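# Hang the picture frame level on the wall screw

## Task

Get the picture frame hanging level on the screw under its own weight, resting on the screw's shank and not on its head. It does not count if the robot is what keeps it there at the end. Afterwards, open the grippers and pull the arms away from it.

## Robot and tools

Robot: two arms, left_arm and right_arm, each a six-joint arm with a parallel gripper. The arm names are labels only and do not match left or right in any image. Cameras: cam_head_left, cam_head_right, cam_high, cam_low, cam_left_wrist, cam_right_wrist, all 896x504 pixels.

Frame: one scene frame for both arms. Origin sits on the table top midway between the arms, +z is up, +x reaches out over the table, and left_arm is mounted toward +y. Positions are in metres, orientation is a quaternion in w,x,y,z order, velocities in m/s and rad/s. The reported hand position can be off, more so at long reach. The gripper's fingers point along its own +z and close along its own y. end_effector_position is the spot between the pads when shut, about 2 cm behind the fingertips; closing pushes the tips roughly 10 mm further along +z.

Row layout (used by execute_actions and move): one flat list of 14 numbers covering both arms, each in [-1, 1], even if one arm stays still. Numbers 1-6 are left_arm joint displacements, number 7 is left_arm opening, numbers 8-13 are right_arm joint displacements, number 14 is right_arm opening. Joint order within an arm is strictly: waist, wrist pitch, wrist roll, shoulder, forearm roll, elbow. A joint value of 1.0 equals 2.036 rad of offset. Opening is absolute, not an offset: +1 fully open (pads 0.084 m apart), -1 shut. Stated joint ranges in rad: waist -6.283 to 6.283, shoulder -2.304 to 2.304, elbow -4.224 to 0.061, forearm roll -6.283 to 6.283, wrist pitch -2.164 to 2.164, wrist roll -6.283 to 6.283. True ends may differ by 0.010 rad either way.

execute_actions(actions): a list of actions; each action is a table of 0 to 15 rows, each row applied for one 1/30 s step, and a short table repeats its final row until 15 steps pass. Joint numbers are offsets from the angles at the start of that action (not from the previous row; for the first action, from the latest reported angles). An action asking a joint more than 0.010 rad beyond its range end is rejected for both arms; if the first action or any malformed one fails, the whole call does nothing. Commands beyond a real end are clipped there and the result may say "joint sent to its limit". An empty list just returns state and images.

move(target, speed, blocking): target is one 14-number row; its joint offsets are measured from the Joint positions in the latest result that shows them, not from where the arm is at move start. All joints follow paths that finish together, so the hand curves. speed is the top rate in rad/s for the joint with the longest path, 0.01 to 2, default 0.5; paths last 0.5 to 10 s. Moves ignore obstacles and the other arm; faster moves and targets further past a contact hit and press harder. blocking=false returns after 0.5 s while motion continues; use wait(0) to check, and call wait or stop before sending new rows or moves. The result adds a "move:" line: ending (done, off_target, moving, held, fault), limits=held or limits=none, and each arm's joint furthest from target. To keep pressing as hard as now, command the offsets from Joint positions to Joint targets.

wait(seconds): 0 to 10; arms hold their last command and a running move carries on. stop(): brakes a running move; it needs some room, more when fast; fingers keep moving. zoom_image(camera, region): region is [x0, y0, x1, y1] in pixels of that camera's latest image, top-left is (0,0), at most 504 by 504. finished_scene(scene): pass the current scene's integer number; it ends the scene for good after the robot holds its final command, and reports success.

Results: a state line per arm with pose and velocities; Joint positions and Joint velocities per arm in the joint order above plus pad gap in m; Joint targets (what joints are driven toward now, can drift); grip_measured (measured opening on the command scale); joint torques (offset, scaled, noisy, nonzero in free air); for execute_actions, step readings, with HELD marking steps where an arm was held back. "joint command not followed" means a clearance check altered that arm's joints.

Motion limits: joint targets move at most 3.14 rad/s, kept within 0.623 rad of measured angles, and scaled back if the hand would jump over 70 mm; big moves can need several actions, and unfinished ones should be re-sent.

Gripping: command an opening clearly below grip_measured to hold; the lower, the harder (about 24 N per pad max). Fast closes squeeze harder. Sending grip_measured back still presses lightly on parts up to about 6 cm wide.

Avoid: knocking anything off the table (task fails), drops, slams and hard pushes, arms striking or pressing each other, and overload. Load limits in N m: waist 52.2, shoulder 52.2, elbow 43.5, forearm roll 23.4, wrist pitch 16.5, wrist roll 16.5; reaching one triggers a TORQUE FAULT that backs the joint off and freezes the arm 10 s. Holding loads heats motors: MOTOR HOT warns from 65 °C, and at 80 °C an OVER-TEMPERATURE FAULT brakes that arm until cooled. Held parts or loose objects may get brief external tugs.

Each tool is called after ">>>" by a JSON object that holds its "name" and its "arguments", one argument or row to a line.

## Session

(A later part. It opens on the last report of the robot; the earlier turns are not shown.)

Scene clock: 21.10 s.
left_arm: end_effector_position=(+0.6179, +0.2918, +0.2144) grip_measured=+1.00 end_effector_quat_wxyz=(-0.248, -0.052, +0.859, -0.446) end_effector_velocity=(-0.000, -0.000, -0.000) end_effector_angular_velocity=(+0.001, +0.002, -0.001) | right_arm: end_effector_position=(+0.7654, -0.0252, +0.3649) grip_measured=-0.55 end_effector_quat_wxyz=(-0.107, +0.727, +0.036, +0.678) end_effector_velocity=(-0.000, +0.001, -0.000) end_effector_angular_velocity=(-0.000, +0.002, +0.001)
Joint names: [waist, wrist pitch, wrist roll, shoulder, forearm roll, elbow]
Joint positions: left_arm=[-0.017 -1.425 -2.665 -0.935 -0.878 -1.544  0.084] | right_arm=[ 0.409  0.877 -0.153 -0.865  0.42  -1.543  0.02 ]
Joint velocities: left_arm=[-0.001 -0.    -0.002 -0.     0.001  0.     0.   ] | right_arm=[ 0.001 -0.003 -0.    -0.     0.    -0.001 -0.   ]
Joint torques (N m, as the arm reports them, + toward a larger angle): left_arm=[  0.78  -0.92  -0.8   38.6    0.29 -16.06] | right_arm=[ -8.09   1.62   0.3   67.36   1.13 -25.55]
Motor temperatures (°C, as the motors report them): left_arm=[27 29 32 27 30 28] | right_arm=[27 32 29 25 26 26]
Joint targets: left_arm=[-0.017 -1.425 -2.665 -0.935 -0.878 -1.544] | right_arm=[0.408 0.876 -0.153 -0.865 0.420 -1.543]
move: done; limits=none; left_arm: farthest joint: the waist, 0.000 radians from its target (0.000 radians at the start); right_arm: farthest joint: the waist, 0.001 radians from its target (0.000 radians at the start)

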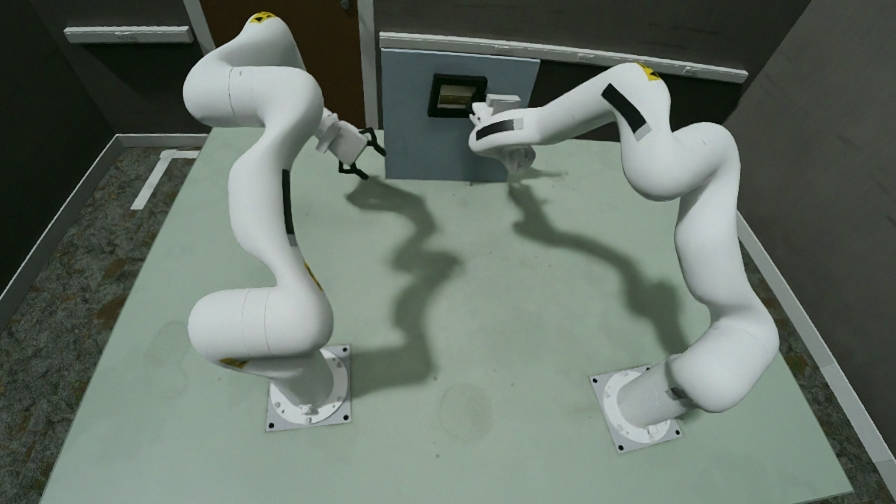

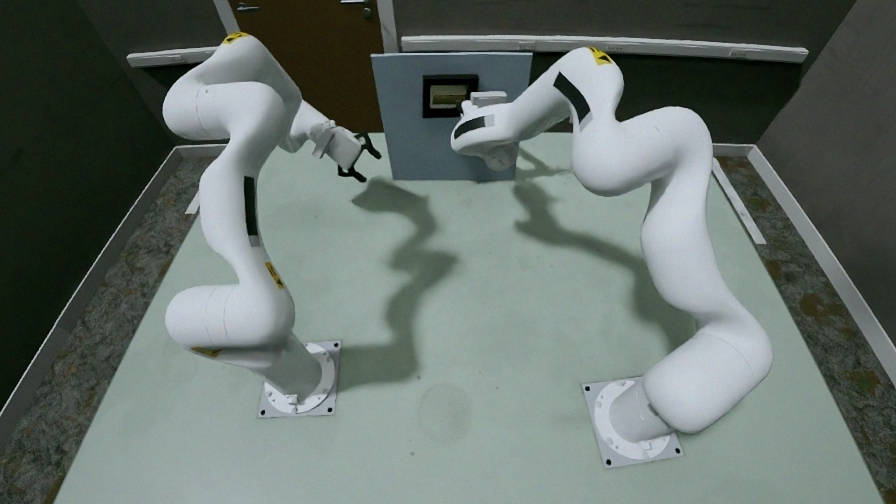

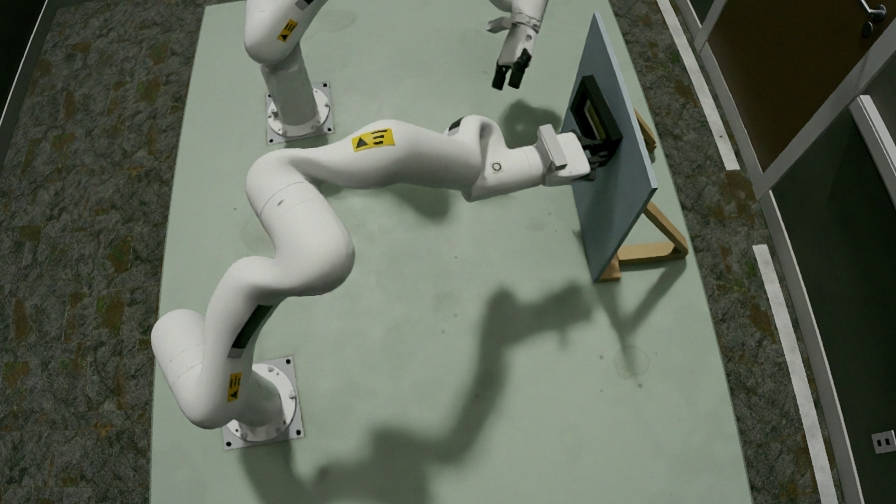

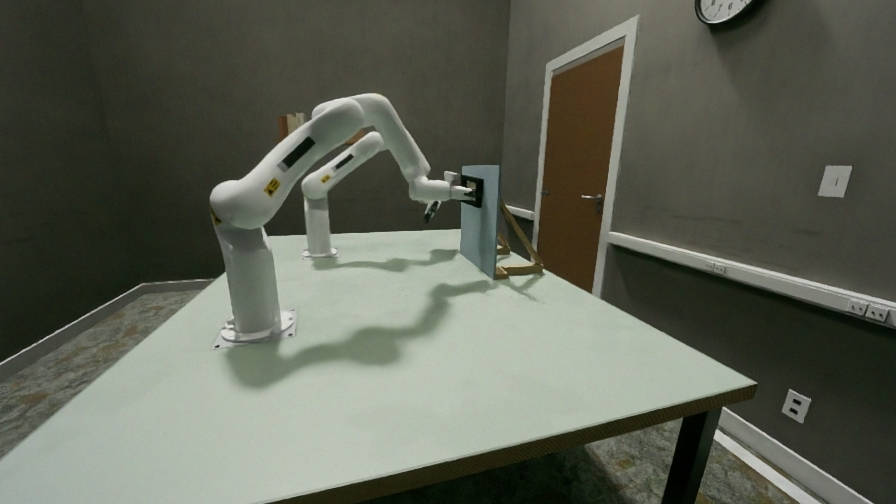

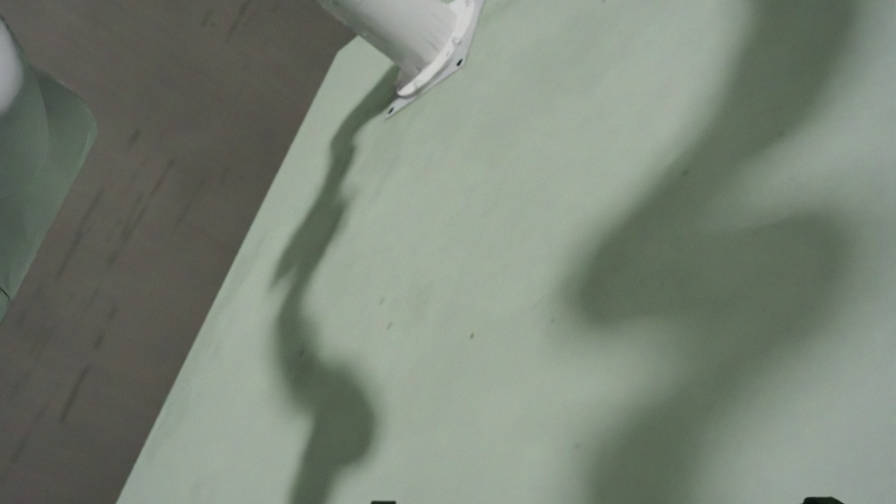

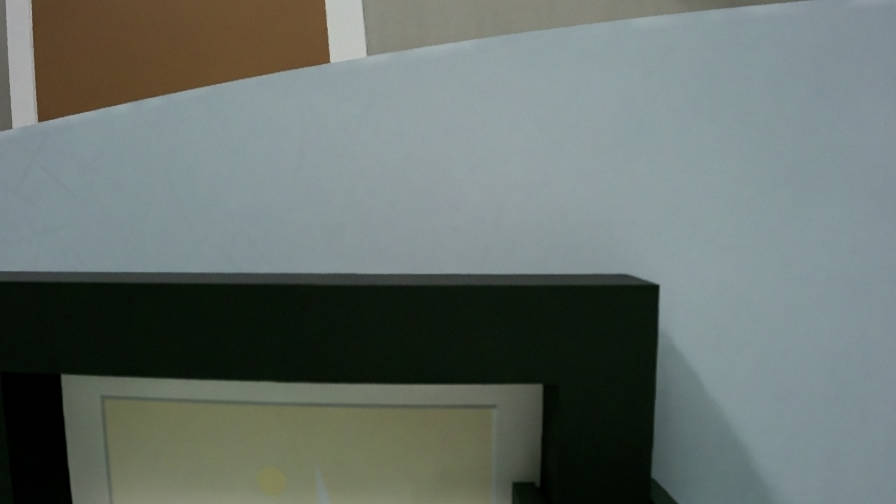

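Went up 3.8 cm. Forward 5 mm.

>>> {"name": "move", "arguments": {
  "target": [0,0,0,0,0,0,1,0,-0.0015,0,-0.006,0,-0.0075,-1],
  "speed": 0.04
}}

Scene clock: 22.07 s.
left_arm: end_effector_position=(+0.6179, +0.2918, +0.2144) grip_measured=+1.00 end_effector_quat_wxyz=(-0.248, -0.052, +0.859, -0.446) end_effector_velocity=(-0.000, -0.000, +0.000) end_effector_angular_velocity=(-0.000, +0.001, +0.000) | right_arm: end_effector_position=(+0.7682, -0.0225, +0.3624) grip_measured=-0.54 end_effector_quat_wxyz=(-0.108, +0.727, +0.037, +0.678) end_effector_velocity=(+0.000, +0.001, +0.000) end_effector_angular_velocity=(-0.001, +0.001, +0.002)
Joint names: [waist, wrist pitch, wrist roll, shoulder, forearm roll, elbow]
Joint positions: left_arm=[-0.017 -1.425 -2.665 -0.935 -0.878 -1.544  0.084] | right_arm=[ 0.409  0.874 -0.153 -0.877  0.42  -1.557  0.02 ]
Joint velocities: left_arm=[-0.    -0.    -0.     0.    -0.     0.001  0.   ] | right_arm=[-0.    -0.003  0.    -0.    -0.002 -0.002  0.001]
Joint torques (N m, as the arm reports them, + toward a larger angle): left_arm=[  0.42  -0.88  -0.93  38.14   0.64 -15.86] | right_arm=[-25.41   1.41   0.17  62.86   3.22 -32.28]
Motor temperatures (°C, as the motors report them): left_arm=[27 29 32 27 30 28] | right_arm=[27 32 29 25 26 26]
Joint targets: left_arm=[-0.017 -1.425 -2.665 -0.935 -0.878 -1.544] | right_arm=[0.409 0.874 -0.153 -0.877 0.420 -1.558]
move: done; limits=none; left_arm: farthest joint: the waist, 0.000 radians from its target (0.000 radians at the start); right_arm: farthest joint: the elbow, 0.001 radians from its target (0.016 radians at the start)

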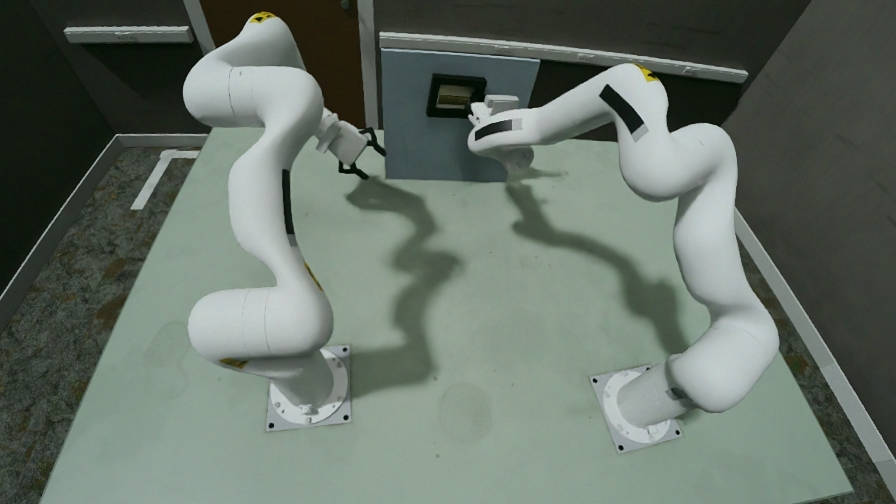

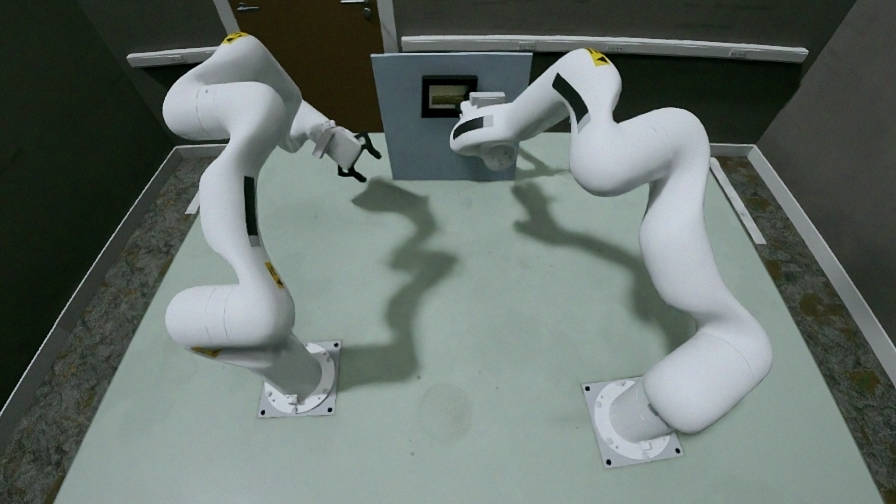

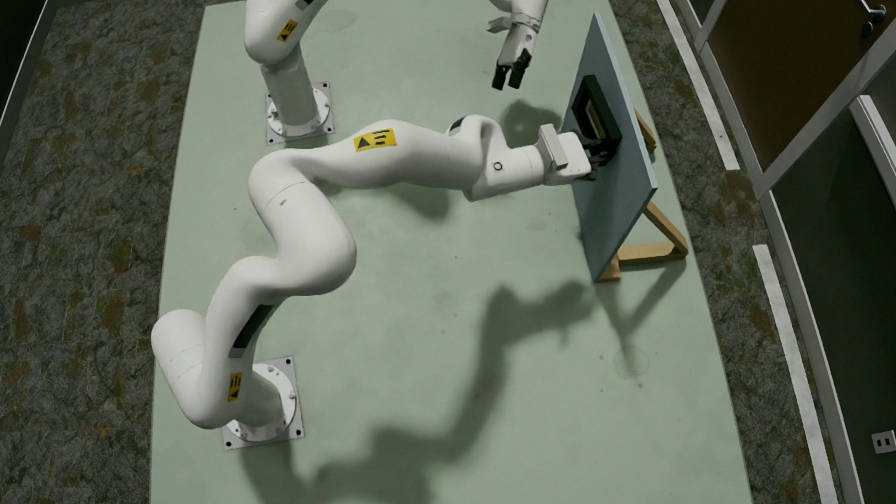

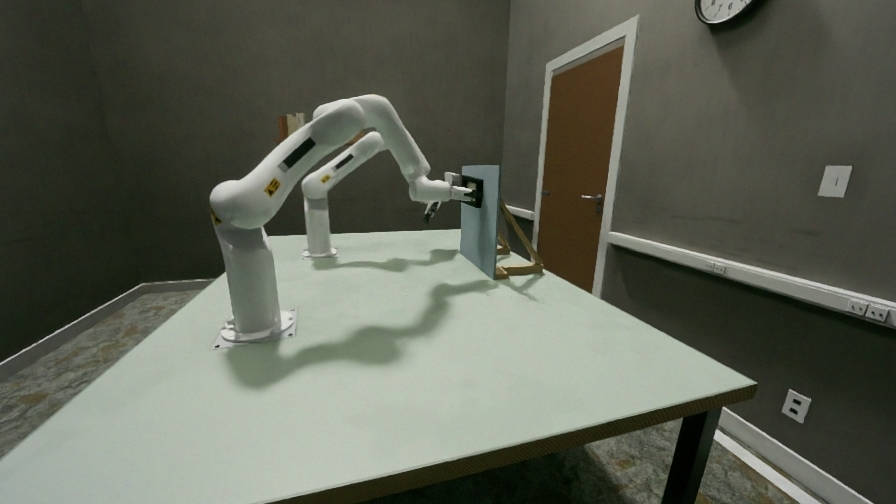

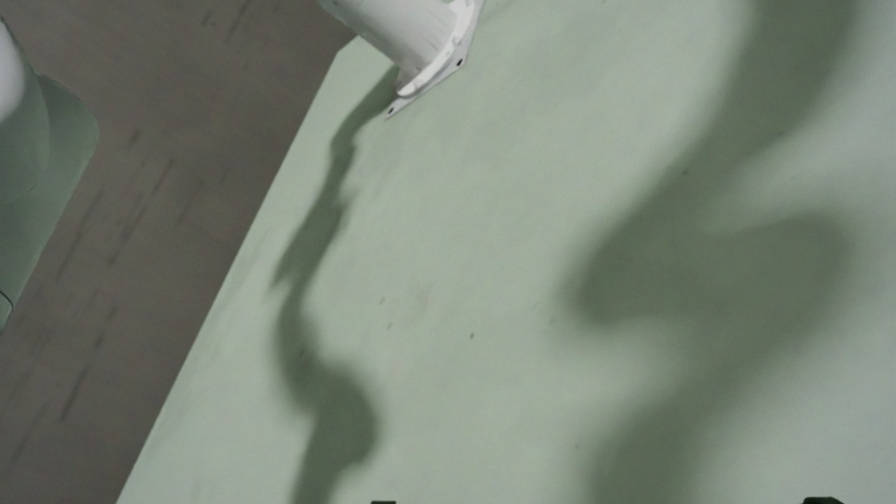

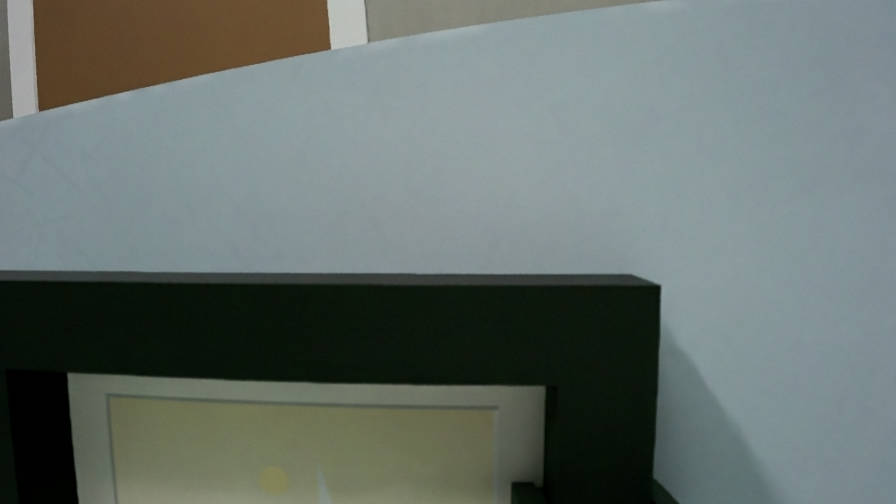

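Firm contact. Lower ~2 cm with forward bias.

>>> {"name": "move", "arguments": {
  "target": [0,0,0,0,0,0,1,0,0.02,0,-0.02,0,0,-1],
  "speed": 0.04
}}

Scene clock: 23.53 s.
left_arm: end_effector_position=(+0.6179, +0.2918, +0.2144) grip_measured=+1.00 end_effector_quat_wxyz=(-0.248, -0.052, +0.859, -0.446) end_effector_velocity=(+0.000, -0.000, +0.000) end_effector_angular_velocity=(-0.000, +0.000, +0.001) | right_arm: end_effector_position=(+0.7686, -0.0249, +0.3343) grip_measured=-0.54 end_effector_quat_wxyz=(-0.099, +0.727, +0.038, +0.679) end_effector_velocity=(+0.000, +0.000, -0.001) end_effector_angular_velocity=(-0.001, +0.002, +0.001)
Joint names: [waist, wrist pitch, wrist roll, shoulder, forearm roll, elbow]
Joint positions: left_arm=[-0.017 -1.425 -2.665 -0.935 -0.878 -1.544  0.084] | right_arm=[ 0.409  0.914 -0.153 -0.918  0.42  -1.557  0.02 ]
Joint velocities: left_arm=[-0.     0.    -0.001  0.    -0.001  0.     0.   ] | right_arm=[-0.    -0.002  0.    -0.002 -0.001 -0.001 -0.   ]
Joint torques (N m, as the arm reports them, + toward a larger angle): left_arm=[ -0.27  -0.87  -0.89  38.46   0.53 -15.85] | right_arm=[-27.44   0.8    0.35  61.18   4.23 -30.55]
Motor temperatures (°C, as the motors report them): left_arm=[27 29 32 27 30 28] | right_arm=[27 32 29 25 26 26]
Joint targets: left_arm=[-0.017 -1.425 -2.665 -0.935 -0.878 -1.544] | right_arm=[0.409 0.914 -0.153 -0.918 0.420 -1.557]
move: done; limits=none; left_arm: farthest joint: the waist, 0.000 radians from its target (0.000 radians at the start); right_arm: farthest joint: the wrist pitch, 0.001 radians from its target (0.041 radians at the start)

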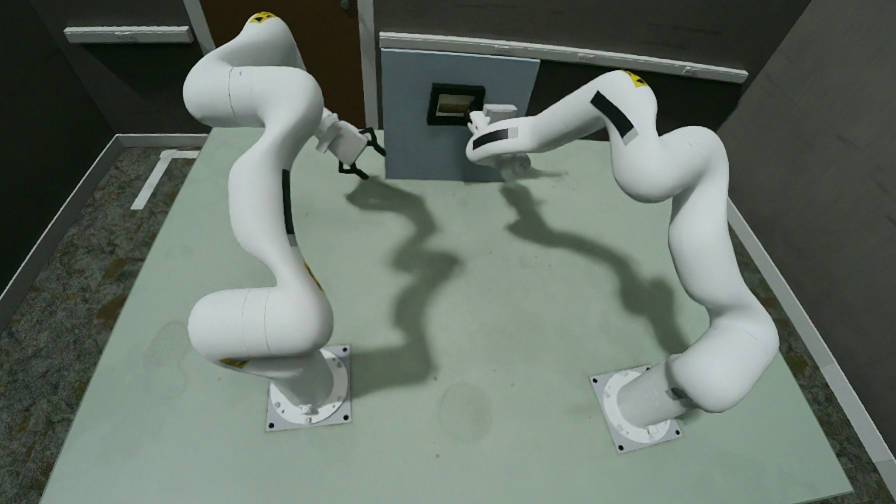

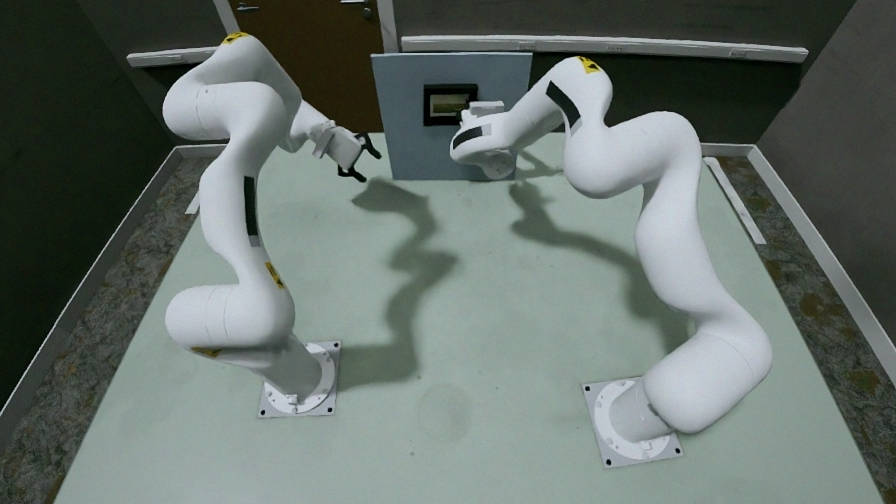

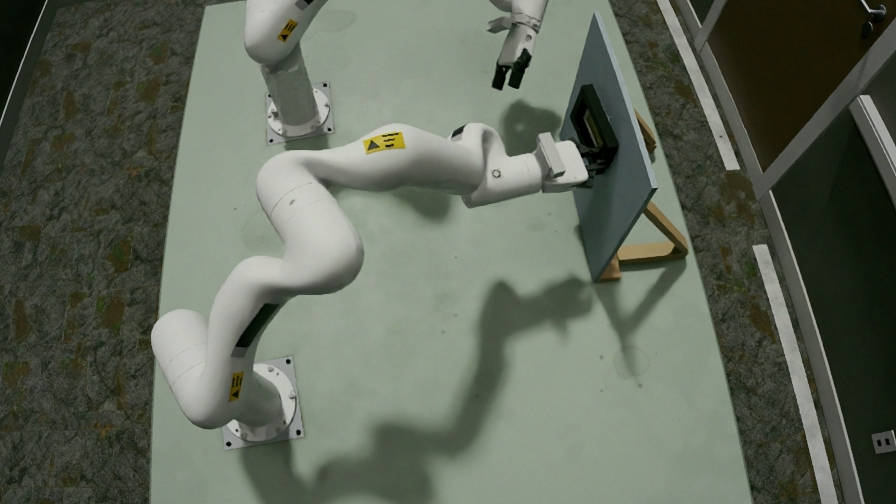

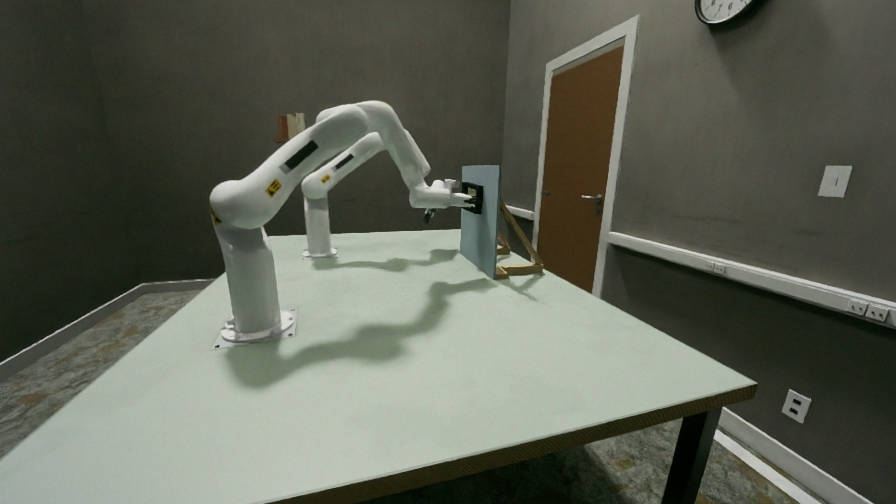

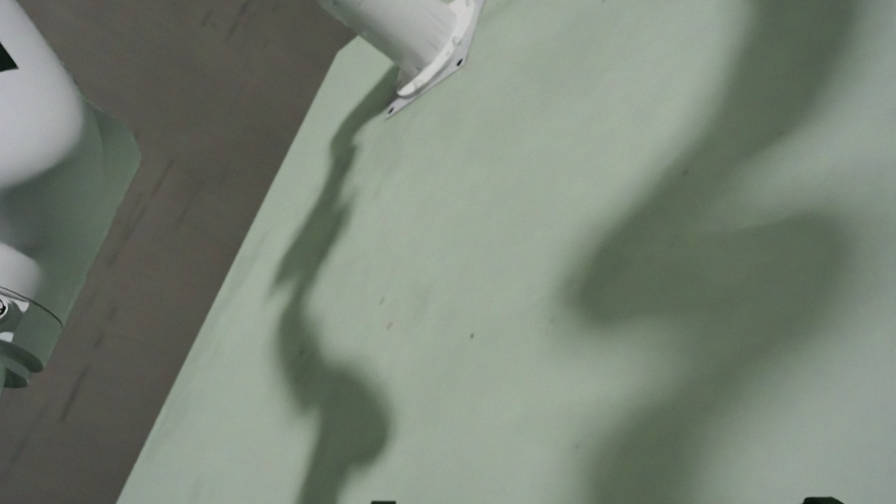

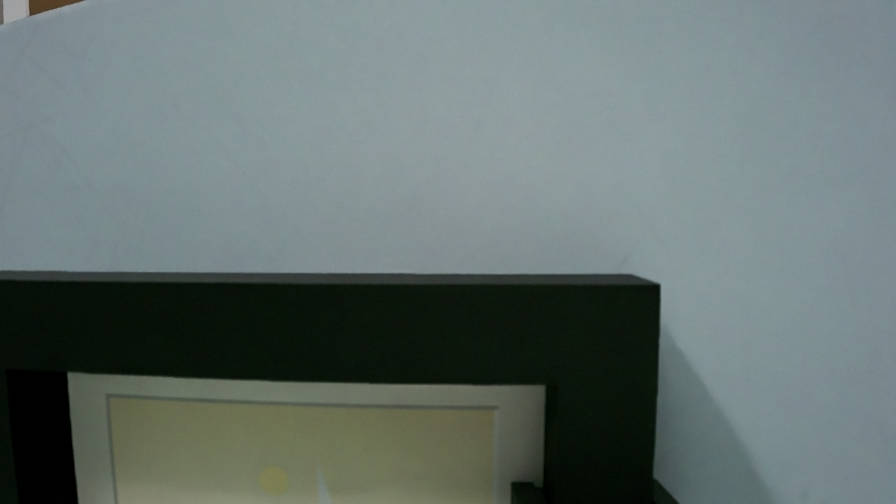

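Screw not visible; lower 5 mm more.

>>> {"name": "move", "arguments": {
  "target": [0,0,0,0,0,0,1,0,0.006,0,-0.005,0,0.001,-1],
  "speed": 0.04
}}

Scene clock: 24.37 s.
left_arm: end_effector_position=(+0.6179, +0.2918, +0.2144) grip_measured=+1.00 end_effector_quat_wxyz=(-0.248, -0.052, +0.859, -0.446) end_effector_velocity=(+0.000, +0.000, +0.000) end_effector_angular_velocity=(-0.001, -0.002, -0.000) | right_arm: end_effector_position=(+0.7683, -0.0264, +0.3264) grip_measured=-0.54 end_effector_quat_wxyz=(-0.097, +0.727, +0.038, +0.679) end_effector_velocity=(+0.000, -0.001, -0.001) end_effector_angular_velocity=(-0.002, -0.001, -0.002)
Joint names: [waist, wrist pitch, wrist roll, shoulder, forearm roll, elbow]
Joint positions: left_arm=[-0.017 -1.425 -2.665 -0.935 -0.878 -1.544  0.084] | right_arm=[ 0.409  0.926 -0.153 -0.928  0.42  -1.556  0.02 ]
Joint velocities: left_arm=[ 0.    -0.     0.001  0.    -0.    -0.001  0.   ] | right_arm=[-0.001  0.001 -0.002 -0.001  0.001  0.    -0.   ]
Joint torques (N m, as the arm reports them, + toward a larger angle): left_arm=[  0.02  -0.87  -0.81  38.5    0.51 -15.88] | right_arm=[-17.1    1.31   0.4   66.79   2.67 -28.25]
Motor temperatures (°C, as the motors report them): left_arm=[27 29 32 27 30 28] | right_arm=[27 32 29 25 26 26]
Joint targets: left_arm=[-0.017 -1.425 -2.665 -0.935 -0.878 -1.544] | right_arm=[0.409 0.926 -0.153 -0.928 0.420 -1.555]
move: done; limits=none; left_arm: farthest joint: the waist, 0.000 radians from its target (0.000 radians at the start); right_arm: farthest joint: the elbow, 0.001 radians from its target (0.002 radians at the start)

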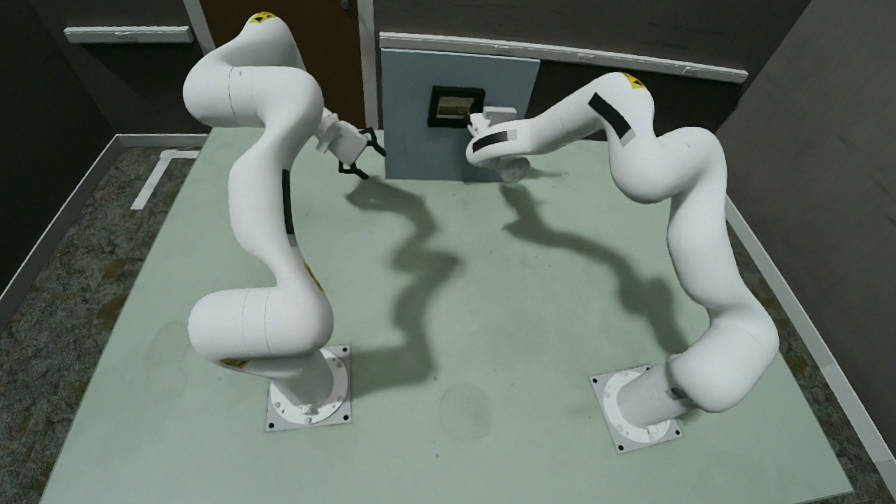

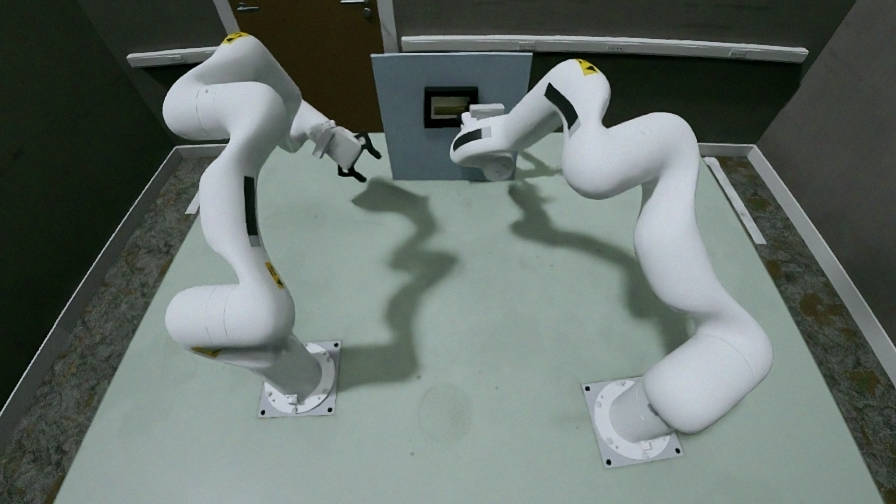

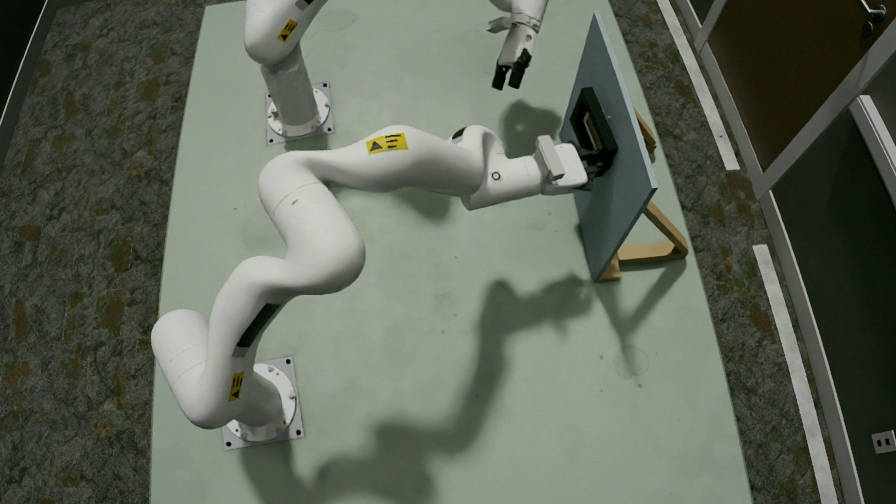

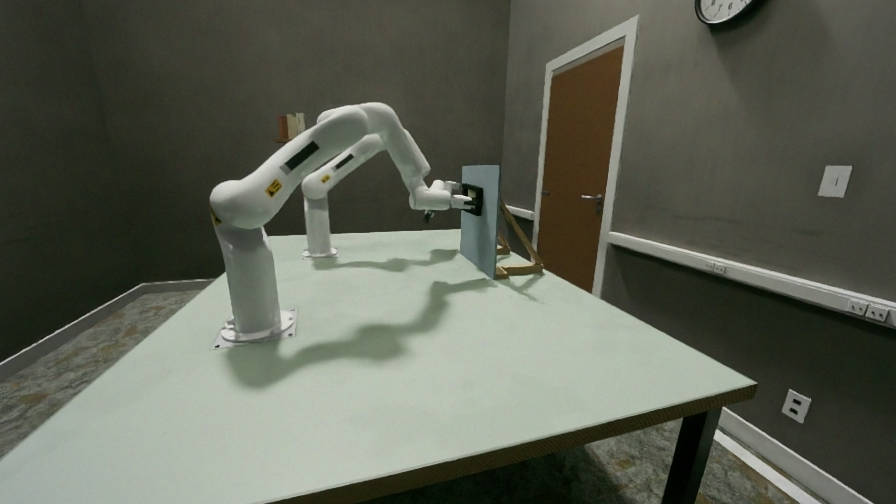

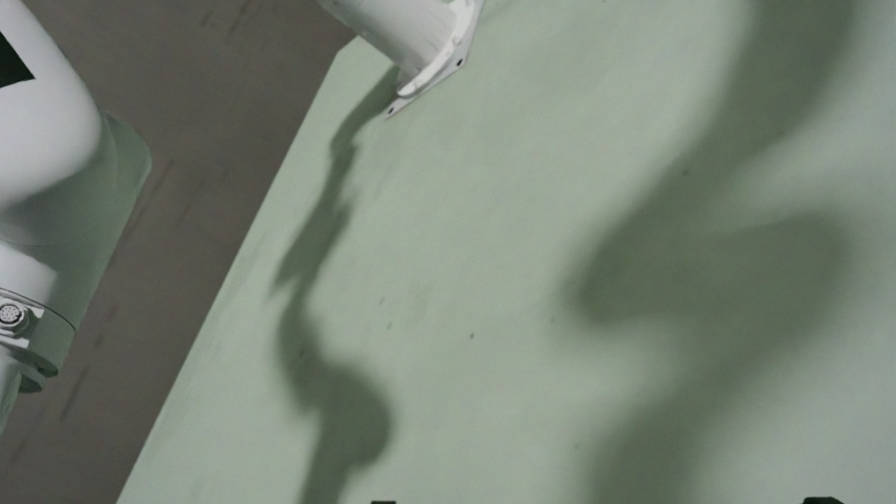

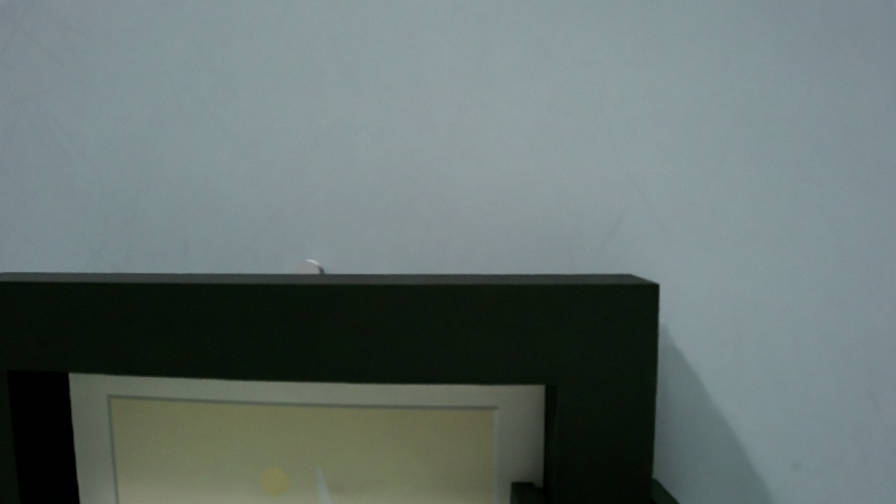

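>>> {"name": "zoom_image", "arguments": {
  "camera": "cam_low",
  "region": [400, 150, 520, 230]
}}

Region (400, 150, 520, 230) of cam_low's 896x504 image, scaled by 4.200, with more detail than that image has.

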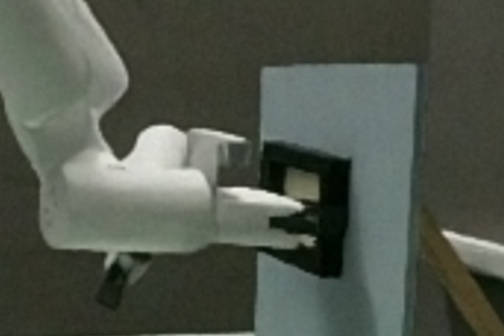

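>>> {"name": "move", "arguments": {
  "target": [0,0,0,0,0,0,1,0,-0.022,0,0.024,0,0,-1],
  "speed": 0.06
}}

>>> {"name": "zoom_image", "arguments": {
  "camera": "cam_high",
  "region": [540, 60, 680, 200]
}}

Scene clock: 26.00 s.
left_arm: end_effector_position=(+0.6179, +0.2918, +0.2144) grip_measured=+1.00 end_effector_quat_wxyz=(-0.248, -0.052, +0.859, -0.446) end_effector_velocity=(+0.000, +0.000, -0.000) end_effector_angular_velocity=(+0.001, +0.000, +0.001) | right_arm: end_effector_position=(+0.7681, -0.0234, +0.3607) grip_measured=-0.54 end_effector_quat_wxyz=(-0.107, +0.726, +0.036, +0.679) end_effector_velocity=(+0.000, -0.001, +0.000) end_effector_angular_velocity=(+0.000, -0.001, -0.001)
Joint names: [waist, wrist pitch, wrist roll, shoulder, forearm roll, elbow]
Joint positions: left_arm=[-0.017 -1.425 -2.665 -0.935 -0.878 -1.544  0.084] | right_arm=[ 0.409  0.881 -0.153 -0.879  0.42  -1.556  0.02 ]
Joint velocities: left_arm=[ 0.001  0.001 -0.    -0.     0.     0.    -0.   ] | right_arm=[-0.     0.001 -0.     0.     0.001  0.     0.   ]
Joint torques (N m, as the arm reports them, + toward a larger angle): left_arm=[  0.23  -0.91  -0.88  38.69   0.41 -15.68] | right_arm=[-13.45   2.4    0.24  71.07   1.93 -30.04]
Motor temperatures (°C, as the motors report them): left_arm=[27 29 32 27 30 28] | right_arm=[27 32 29 25 26 26]
Joint targets: left_arm=[-0.017 -1.425 -2.665 -0.935 -0.878 -1.544] | right_arm=[0.409 0.881 -0.153 -0.879 0.420 -1.556]
move: done; limits=none; left_arm: farthest joint: the waist, 0.000 radians from its target (0.000 radians at the start); right_arm: farthest joint: the waist, 0.000 radians from its target (0.000 radians at the start)

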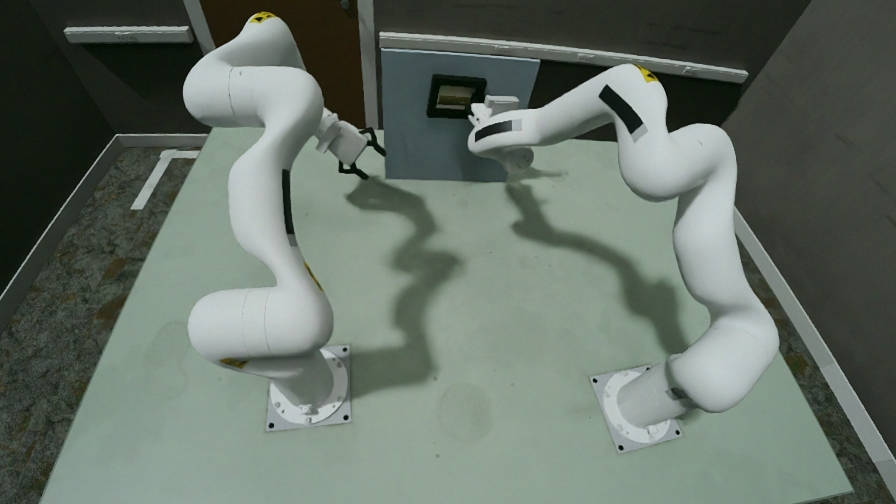

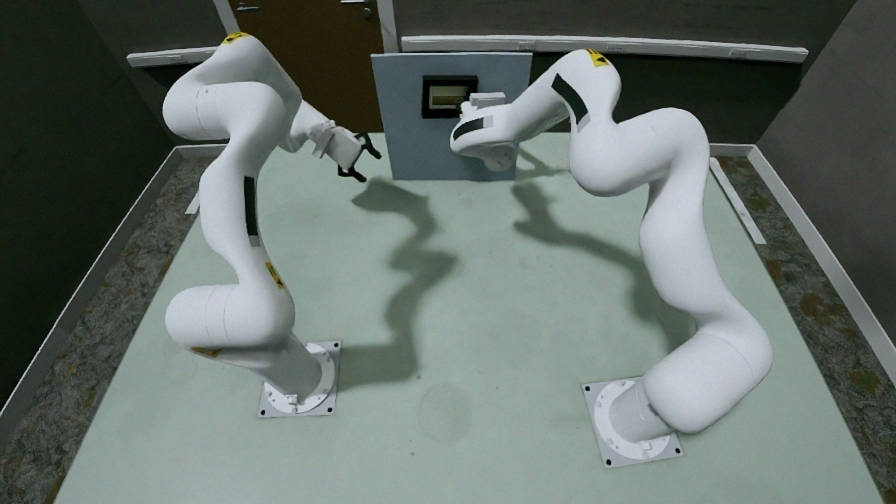

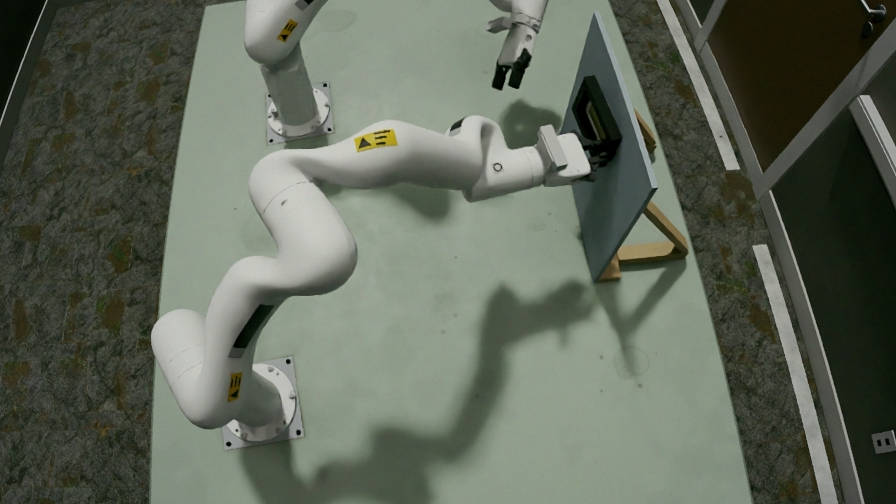

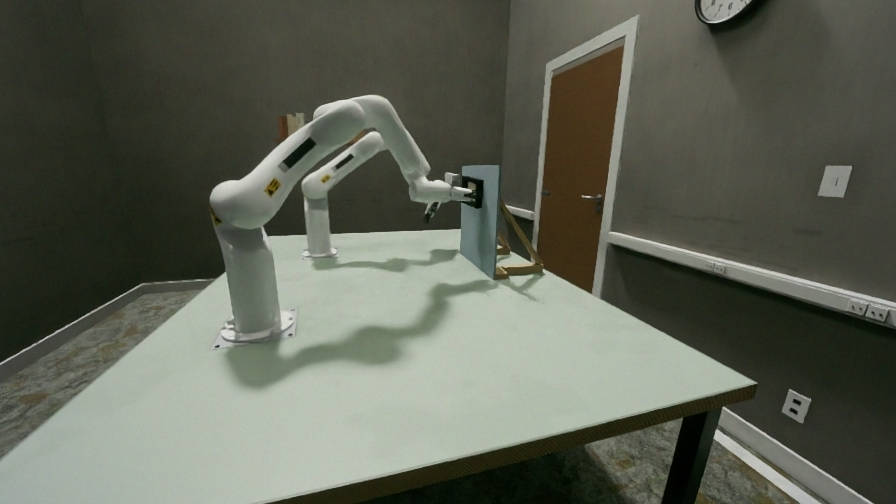

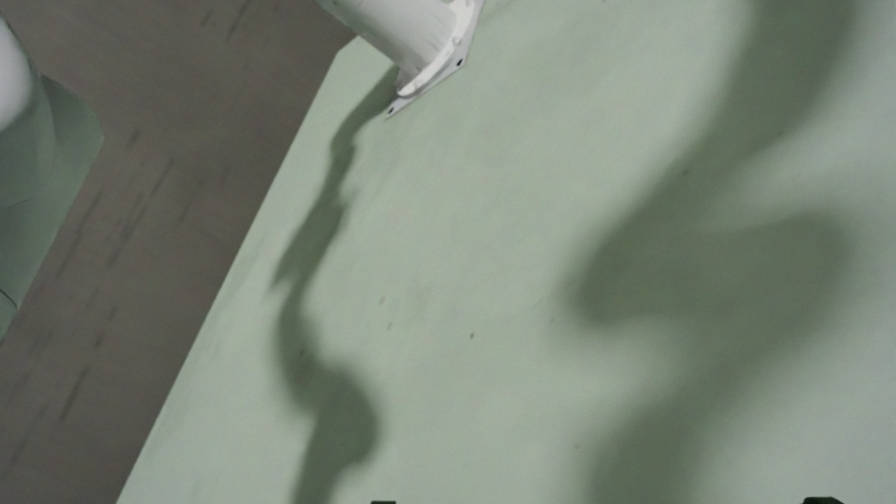

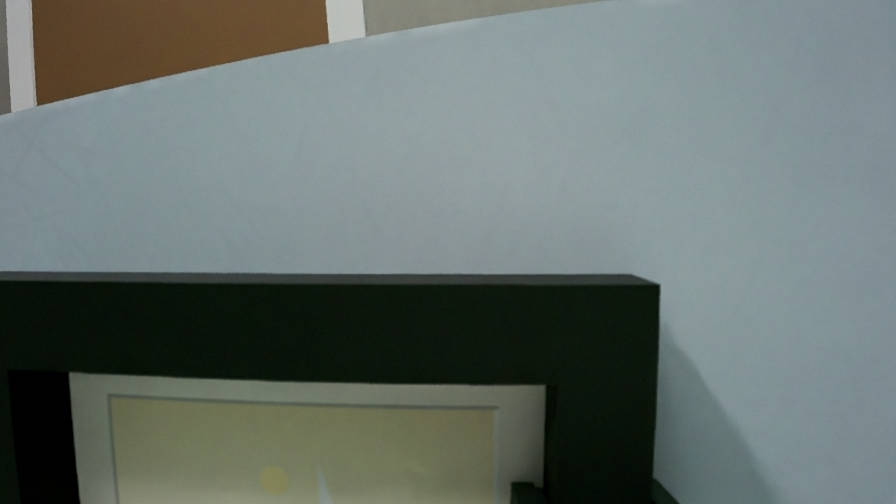

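Region (540, 60, 680, 200) of cam_high's 896x504 image, scaled by 3.600, with more detail than that image has.

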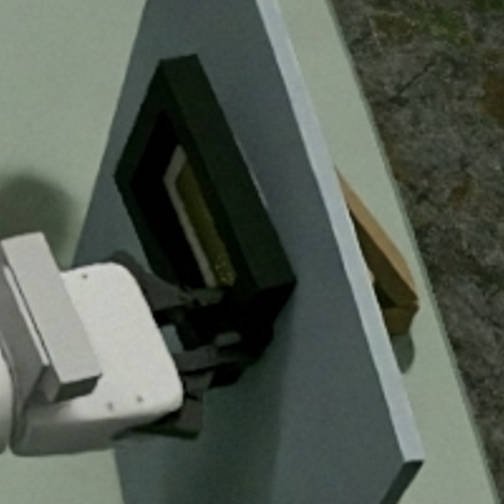

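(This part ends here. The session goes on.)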